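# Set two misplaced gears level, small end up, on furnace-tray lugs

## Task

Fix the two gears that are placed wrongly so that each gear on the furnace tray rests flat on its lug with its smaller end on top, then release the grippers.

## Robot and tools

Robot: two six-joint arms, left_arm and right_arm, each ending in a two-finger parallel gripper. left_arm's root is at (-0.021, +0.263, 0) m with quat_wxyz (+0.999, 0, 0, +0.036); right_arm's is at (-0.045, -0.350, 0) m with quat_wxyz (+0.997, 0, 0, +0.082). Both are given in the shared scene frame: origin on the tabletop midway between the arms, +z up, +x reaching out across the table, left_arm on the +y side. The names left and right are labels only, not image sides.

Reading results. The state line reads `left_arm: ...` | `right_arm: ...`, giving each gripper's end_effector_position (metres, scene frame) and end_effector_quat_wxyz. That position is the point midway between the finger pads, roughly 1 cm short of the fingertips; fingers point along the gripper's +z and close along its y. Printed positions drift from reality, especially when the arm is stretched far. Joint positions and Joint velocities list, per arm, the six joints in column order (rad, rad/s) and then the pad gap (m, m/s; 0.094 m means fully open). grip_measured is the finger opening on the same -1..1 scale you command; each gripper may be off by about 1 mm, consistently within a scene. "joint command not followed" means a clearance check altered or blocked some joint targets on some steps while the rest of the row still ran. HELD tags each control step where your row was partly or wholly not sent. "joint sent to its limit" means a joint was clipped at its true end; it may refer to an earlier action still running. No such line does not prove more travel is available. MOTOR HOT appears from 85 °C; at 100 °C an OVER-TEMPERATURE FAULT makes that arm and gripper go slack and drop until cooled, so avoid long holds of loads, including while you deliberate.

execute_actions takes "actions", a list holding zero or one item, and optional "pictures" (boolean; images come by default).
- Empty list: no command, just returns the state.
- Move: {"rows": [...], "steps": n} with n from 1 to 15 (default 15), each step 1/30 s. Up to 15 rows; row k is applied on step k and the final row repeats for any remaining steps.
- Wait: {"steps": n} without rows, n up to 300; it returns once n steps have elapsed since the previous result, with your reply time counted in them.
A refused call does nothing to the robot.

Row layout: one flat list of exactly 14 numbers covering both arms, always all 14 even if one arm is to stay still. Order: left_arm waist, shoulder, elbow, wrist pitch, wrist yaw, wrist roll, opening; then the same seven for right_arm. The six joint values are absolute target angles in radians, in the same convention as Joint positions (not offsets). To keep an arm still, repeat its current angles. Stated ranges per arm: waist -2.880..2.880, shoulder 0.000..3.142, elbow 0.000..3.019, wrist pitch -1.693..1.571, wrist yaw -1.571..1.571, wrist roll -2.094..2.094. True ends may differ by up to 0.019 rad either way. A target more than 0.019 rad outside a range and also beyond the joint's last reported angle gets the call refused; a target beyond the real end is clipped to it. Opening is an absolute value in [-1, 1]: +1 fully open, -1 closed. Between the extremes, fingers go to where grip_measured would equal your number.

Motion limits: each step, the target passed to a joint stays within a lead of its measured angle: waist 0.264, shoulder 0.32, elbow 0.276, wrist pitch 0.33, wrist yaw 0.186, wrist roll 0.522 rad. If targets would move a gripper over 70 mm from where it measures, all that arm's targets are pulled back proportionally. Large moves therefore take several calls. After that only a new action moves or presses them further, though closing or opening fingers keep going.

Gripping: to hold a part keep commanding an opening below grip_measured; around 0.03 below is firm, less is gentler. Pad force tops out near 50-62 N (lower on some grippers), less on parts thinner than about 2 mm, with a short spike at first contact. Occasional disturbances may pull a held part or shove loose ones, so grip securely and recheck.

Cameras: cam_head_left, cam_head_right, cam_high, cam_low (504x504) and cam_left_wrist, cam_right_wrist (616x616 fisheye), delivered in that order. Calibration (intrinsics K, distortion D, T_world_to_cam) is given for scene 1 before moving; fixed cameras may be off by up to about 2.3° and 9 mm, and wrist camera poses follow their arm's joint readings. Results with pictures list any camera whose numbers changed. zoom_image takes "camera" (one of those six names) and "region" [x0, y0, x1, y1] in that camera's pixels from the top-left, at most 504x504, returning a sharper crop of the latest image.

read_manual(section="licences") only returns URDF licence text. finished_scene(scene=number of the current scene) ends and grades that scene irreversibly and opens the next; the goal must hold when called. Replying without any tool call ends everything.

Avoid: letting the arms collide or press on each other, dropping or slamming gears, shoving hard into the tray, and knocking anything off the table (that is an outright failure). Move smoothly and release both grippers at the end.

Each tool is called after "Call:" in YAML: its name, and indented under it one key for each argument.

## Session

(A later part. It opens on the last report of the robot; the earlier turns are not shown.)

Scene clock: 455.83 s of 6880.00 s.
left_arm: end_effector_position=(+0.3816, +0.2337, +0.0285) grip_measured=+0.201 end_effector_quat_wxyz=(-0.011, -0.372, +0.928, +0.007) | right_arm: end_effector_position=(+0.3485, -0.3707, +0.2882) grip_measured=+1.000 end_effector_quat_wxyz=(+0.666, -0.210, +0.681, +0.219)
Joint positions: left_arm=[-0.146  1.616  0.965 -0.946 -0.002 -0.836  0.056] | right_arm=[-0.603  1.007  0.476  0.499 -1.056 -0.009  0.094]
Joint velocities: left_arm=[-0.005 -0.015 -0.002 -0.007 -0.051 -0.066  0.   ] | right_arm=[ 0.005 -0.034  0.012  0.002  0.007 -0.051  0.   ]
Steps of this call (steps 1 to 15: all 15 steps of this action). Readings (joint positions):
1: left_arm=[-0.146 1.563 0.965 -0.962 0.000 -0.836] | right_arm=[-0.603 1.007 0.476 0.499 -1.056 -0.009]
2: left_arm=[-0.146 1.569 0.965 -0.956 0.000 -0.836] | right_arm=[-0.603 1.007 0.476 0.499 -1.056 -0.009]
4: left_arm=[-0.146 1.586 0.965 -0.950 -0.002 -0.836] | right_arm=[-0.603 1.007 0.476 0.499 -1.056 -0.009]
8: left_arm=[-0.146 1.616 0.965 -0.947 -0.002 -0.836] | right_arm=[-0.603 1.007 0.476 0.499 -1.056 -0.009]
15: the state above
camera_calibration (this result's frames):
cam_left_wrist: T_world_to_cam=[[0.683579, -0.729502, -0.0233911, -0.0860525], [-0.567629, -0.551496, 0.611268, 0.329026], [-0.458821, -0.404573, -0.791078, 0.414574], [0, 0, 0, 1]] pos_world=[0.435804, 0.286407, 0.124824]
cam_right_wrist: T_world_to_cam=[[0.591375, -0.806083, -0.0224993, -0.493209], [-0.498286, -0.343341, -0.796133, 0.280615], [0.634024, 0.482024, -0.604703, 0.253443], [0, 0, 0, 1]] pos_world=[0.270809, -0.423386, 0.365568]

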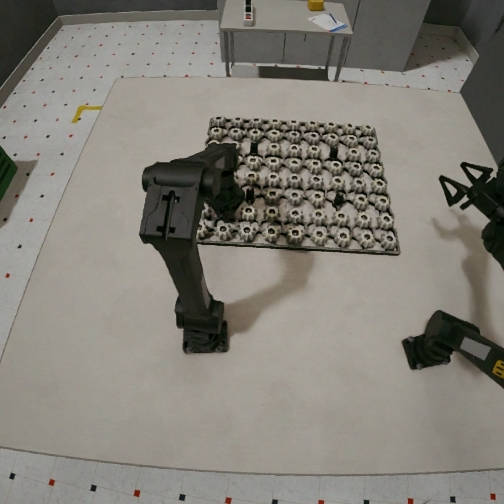

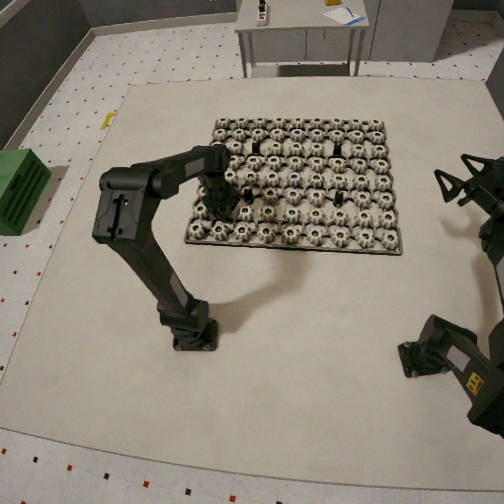

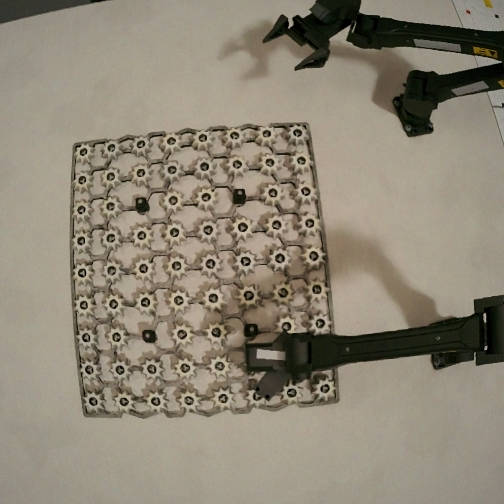

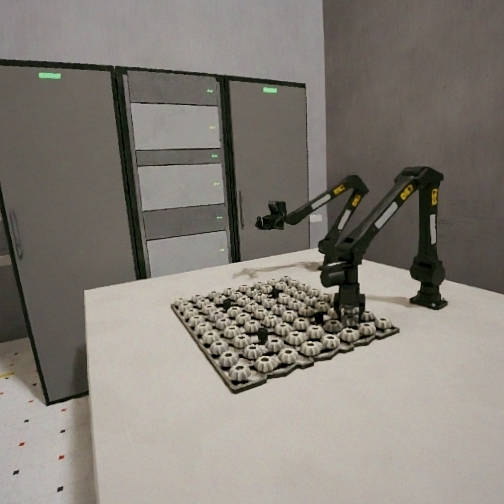

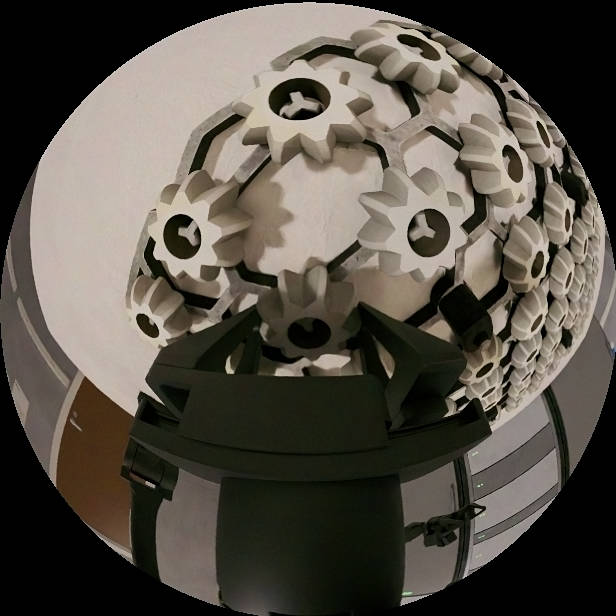

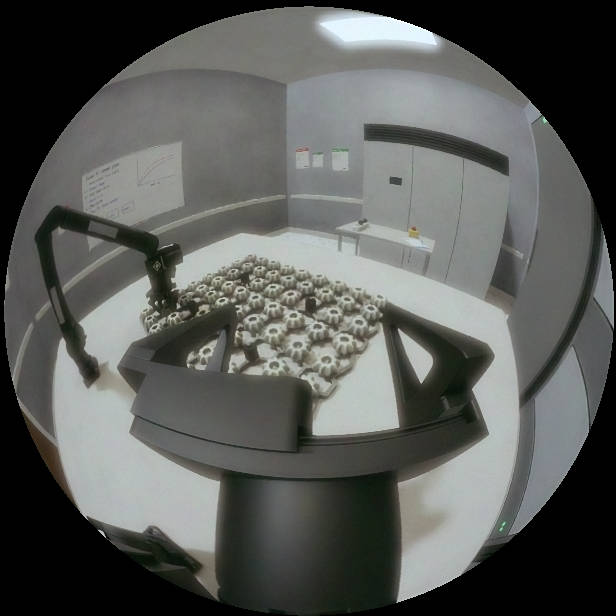

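Call:
execute_actions:
  actions:
    - {"rows":[[-0.15,1.615,0.98,-0.945,0,-0.85,0.65,-0.6,0.997,0.53,0.52,-1.058,0,1]],"steps":12}
  pictures: false

Call:
execute_actions:
  actions:
    - {"rows":[[-0.15,1.3,0.98,-0.945,0,-0.85,0.65,-0.6,0.997,0.53,0.52,-1.058,0,1]],"steps":15}
  pictures: false

Call:
execute_actions:
  actions:
    - {"rows":[[0.7,1.3,0.98,-0.945,0,-0.85,0.65,-0.6,0.997,0.53,0.52,-1.058,0,1]],"steps":15}
  pictures: false

Call:
execute_actions:
  actions:
    - {"steps":30}

Call:
zoom_image:
  camera: "cam_high"
  region: [60, 115, 350, 425]

Call:
zoom_image:
  camera: "cam_head_left"
  region: [170, 105, 410, 255]

Scene clock: 469.73 s of 6880.00 s.
left_arm: end_effector_position=(+0.3816, +0.2337, +0.0285) grip_measured=+0.647 end_effector_quat_wxyz=(-0.011, -0.373, +0.928, +0.007) | right_arm: end_effector_position=(+0.3485, -0.3707, +0.2882) grip_measured=+1.000 end_effector_quat_wxyz=(+0.666, -0.210, +0.681, +0.219)
Joint positions: left_arm=[-0.146  1.616  0.965 -0.946 -0.002 -0.837  0.077] | right_arm=[-0.603  1.007  0.476  0.499 -1.056 -0.009  0.094]
Joint velocities: left_arm=[-0.005  0.005 -0.027  0.007  0.037 -0.037 -0.001] | right_arm=[-0.024 -0.005 -0.017 -0.002  0.007  0.022  0.   ]
Steps of this call (steps 1 to 15: the robot went on to your last target; steps 16 to 90: nothing new was sent; then 10.50 s passed at rest; steps 91 to 102: all 12 steps of this action). Readings (joint positions):
91: left_arm=[-0.146 1.616 0.965 -0.946 -0.002 -0.837] | right_arm=[-0.603 1.007 0.476 0.499 -1.056 -0.009]
92: left_arm=[-0.146 1.616 0.965 -0.946 -0.002 -0.837] | right_arm=[-0.603 1.007 0.476 0.499 -1.056 -0.009]
94: left_arm=[-0.146 1.616 0.965 -0.946 -0.002 -0.837] | right_arm=[-0.603 1.007 0.476 0.499 -1.056 -0.009]
98: left_arm=[-0.146 1.616 0.965 -0.946 -0.002 -0.837] | right_arm=[-0.603 1.007 0.476 0.499 -1.056 -0.009]
102: the state above

Scene clock: 470.23 s of 6880.00 s.
left_arm: end_effector_position=(+0.3907, +0.2331, +0.1670) grip_measured=+0.648 end_effector_quat_wxyz=(+0.147, -0.368, +0.915, -0.071) | right_arm: end_effector_position=(+0.3485, -0.3707, +0.2882) grip_measured=+1.000 end_effector_quat_wxyz=(+0.666, -0.210, +0.681, +0.219)
Joint positions: left_arm=[-0.146  1.255  0.958 -0.945 -0.002 -0.837  0.077] | right_arm=[-0.603  1.007  0.476  0.499 -1.056 -0.009  0.094]
Joint velocities: left_arm=[-0.005  0.269  0.002 -0.002 -0.051  0.066 -0.   ] | right_arm=[ 0.005 -0.015  0.012  0.007 -0.007 -0.037  0.   ]
Steps of this call (steps 1 to 15: all 15 steps of this action). Readings (joint positions):
1: left_arm=[-0.146 1.607 0.965 -0.945 -0.002 -0.837] | right_arm=[-0.603 1.007 0.476 0.499 -1.056 -0.009]
2: left_arm=[-0.146 1.589 0.960 -0.945 -0.002 -0.837] | right_arm=[-0.603 1.007 0.476 0.499 -1.056 -0.009]
4: left_arm=[-0.146 1.523 0.958 -0.945 -0.002 -0.837] | right_arm=[-0.603 1.007 0.476 0.499 -1.056 -0.009]
8: left_arm=[-0.146 1.344 0.958 -0.945 -0.002 -0.837] | right_arm=[-0.603 1.007 0.476 0.499 -1.056 -0.009]
15: the state above

Scene clock: 470.73 s of 6880.00 s.
left_arm: end_effector_position=(+0.2866, +0.5401, +0.1538) grip_measured=+0.648 end_effector_quat_wxyz=(-0.147, +0.699, -0.700, +0.007) | right_arm: end_effector_position=(+0.3485, -0.3707, +0.2882) grip_measured=+1.000 end_effector_quat_wxyz=(+0.666, -0.210, +0.681, +0.219)
Joint positions: left_arm=[ 0.66   1.288  0.958 -0.945 -0.    -0.837  0.077] | right_arm=[-0.603  1.007  0.476  0.499 -1.056 -0.009  0.094]
Joint velocities: left_arm=[ 1.538 -0.005  0.002  0.002 -0.154 -0.007 -0.   ] | right_arm=[-0.005 -0.015  0.002  0.012 -0.051  0.007  0.   ]
Steps of this call (steps 1 to 15: all 15 steps of this action). Readings (joint positions):
1: left_arm=[-0.134 1.263 0.958 -0.945 0.003 -0.837] | right_arm=[-0.603 1.007 0.476 0.499 -1.056 -0.009]
2: left_arm=[-0.107 1.270 0.958 -0.945 0.006 -0.837] | right_arm=[-0.603 1.007 0.476 0.499 -1.056 -0.009]
4: left_arm=[-0.014 1.281 0.958 -0.945 0.006 -0.837] | right_arm=[-0.603 1.007 0.476 0.499 -1.056 -0.009]
8: left_arm=[0.225 1.288 0.958 -0.945 0.005 -0.837] | right_arm=[-0.603 1.007 0.476 0.499 -1.056 -0.009]
15: the state above

Scene clock: 471.73 s of 6880.00 s.
left_arm: end_effector_position=(+0.2753, +0.5522, +0.1538) grip_measured=+0.648 end_effector_quat_wxyz=(-0.147, +0.713, -0.685, +0.004) | right_arm: end_effector_position=(+0.3485, -0.3707, +0.2882) grip_measured=+1.000 end_effector_quat_wxyz=(+0.666, -0.210, +0.681, +0.219)
Joint positions: left_arm=[ 0.7    1.288  0.958 -0.945 -0.001 -0.838  0.077] | right_arm=[-0.603  1.007  0.476  0.499 -1.056 -0.009  0.094]
Joint velocities: left_arm=[-0.005 -0.005  0.007 -0.007 -0.007  0.022 -0.001] | right_arm=[-0.024 -0.005 -0.012 -0.017 -0.037  0.037  0.   ]
Steps of this call (steps 1 to 30: the robot went on to your last target). Readings (joint positions):
1: left_arm=[0.705 1.288 0.958 -0.945 -0.003 -0.837] | right_arm=[-0.603 1.007 0.476 0.499 -1.056 -0.009]
2: left_arm=[0.734 1.288 0.958 -0.945 -0.005 -0.838] | right_arm=[-0.603 1.007 0.476 0.499 -1.056 -0.009]
4: left_arm=[0.749 1.288 0.958 -0.945 -0.005 -0.838] | right_arm=[-0.603 1.007 0.476 0.499 -1.056 -0.009]
8: left_arm=[0.714 1.288 0.958 -0.945 -0.002 -0.838] | right_arm=[-0.603 1.007 0.476 0.499 -1.056 -0.009]
30: the state above
All arms were judged still, so your last target was given up. Only a new action makes them travel on or press farther. Fingers that are still opening or closing keep moving.
camera_calibration (this result's frames):
cam_left_wrist: T_world_to_cam=[[0.977524, 0.00851326, 0.21065, -0.30261], [-0.0815776, -0.906074, 0.41518, 0.459881], [0.194399, -0.423033, -0.885015, 0.4386], [0, 0, 0, 1]] pos_world=[0.248061, 0.604805, 0.260979]
cam_right_wrist: T_world_to_cam=[[0.591375, -0.806083, -0.0224993, -0.493209], [-0.498286, -0.343341, -0.796133, 0.280615], [0.634024, 0.482024, -0.604703, 0.253443], [0, 0, 0, 1]] pos_world=[0.270809, -0.423386, 0.365568]

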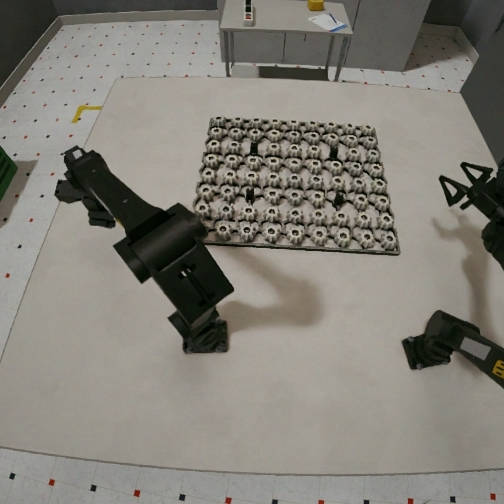

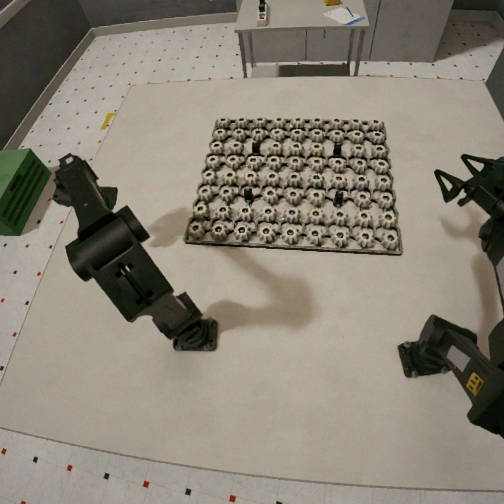

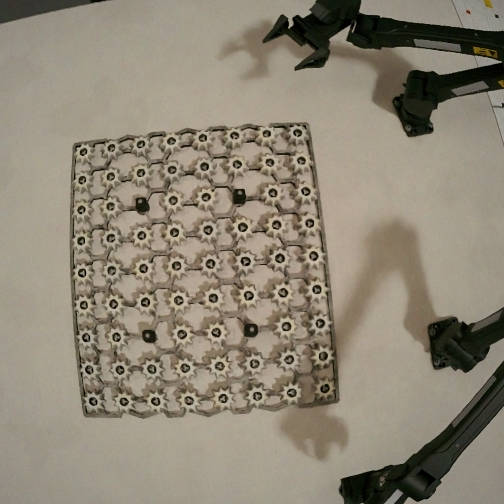

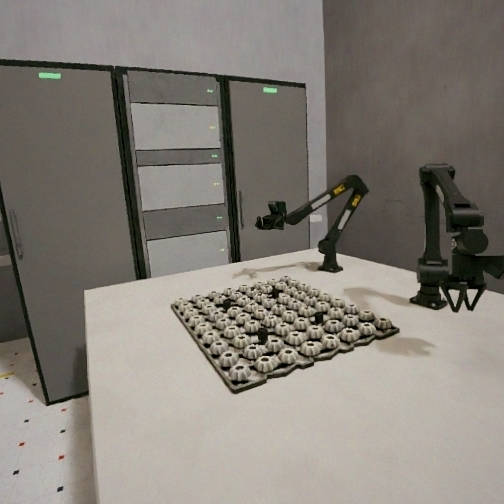

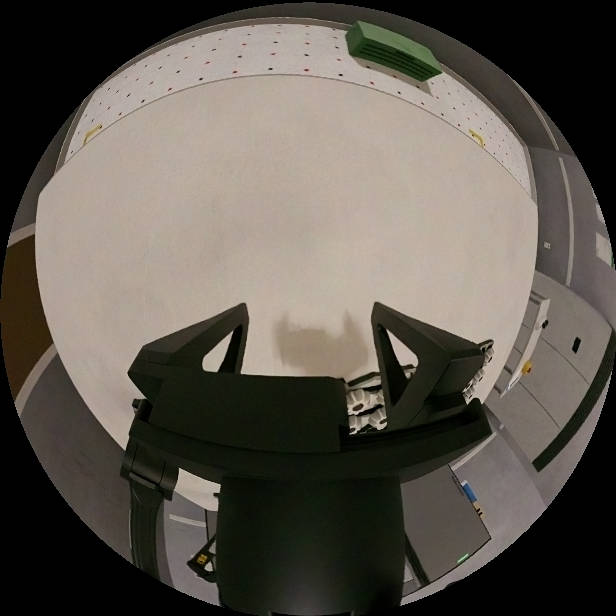

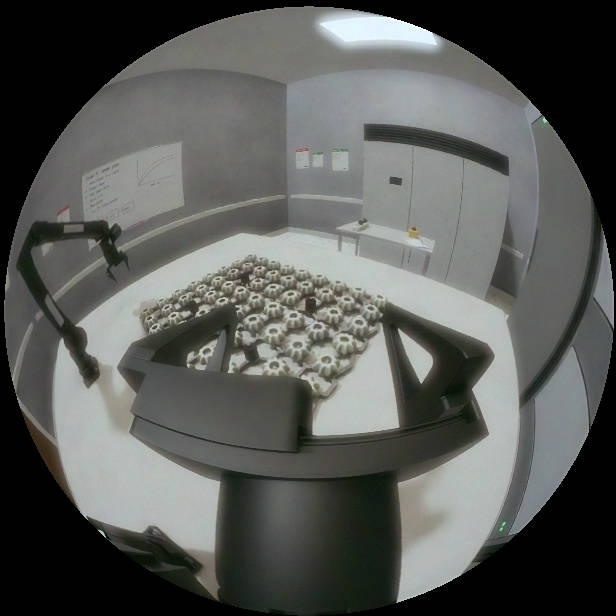

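Region (60, 115, 350, 425) of cam_high's 504x504 image, scaled by 1.626, with more detail than that image has; it fills the left 471 columns of this view, and the rest is white.

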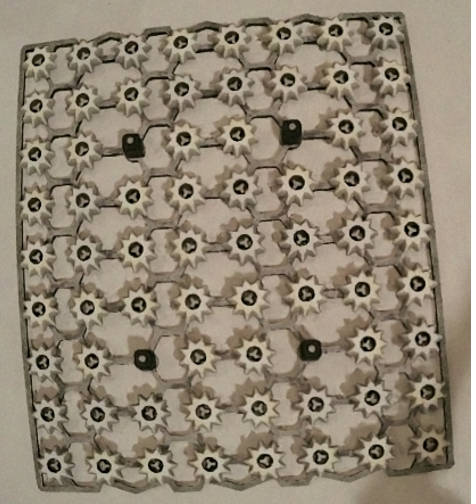

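Region (170, 105, 410, 255) of cam_head_left's 504x504 image, scaled by 2.100, with more detail than that image has; it fills the top 315 rows of this view, and the rest is white.

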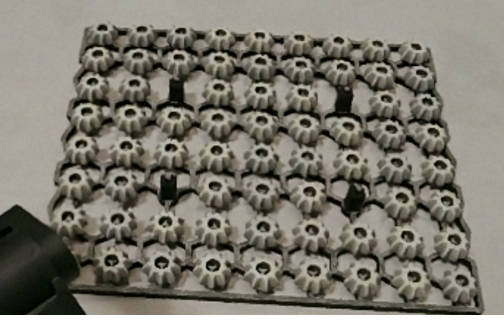

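Call:
finished_scene:
  scene: 1

The scene is finished: the task was done.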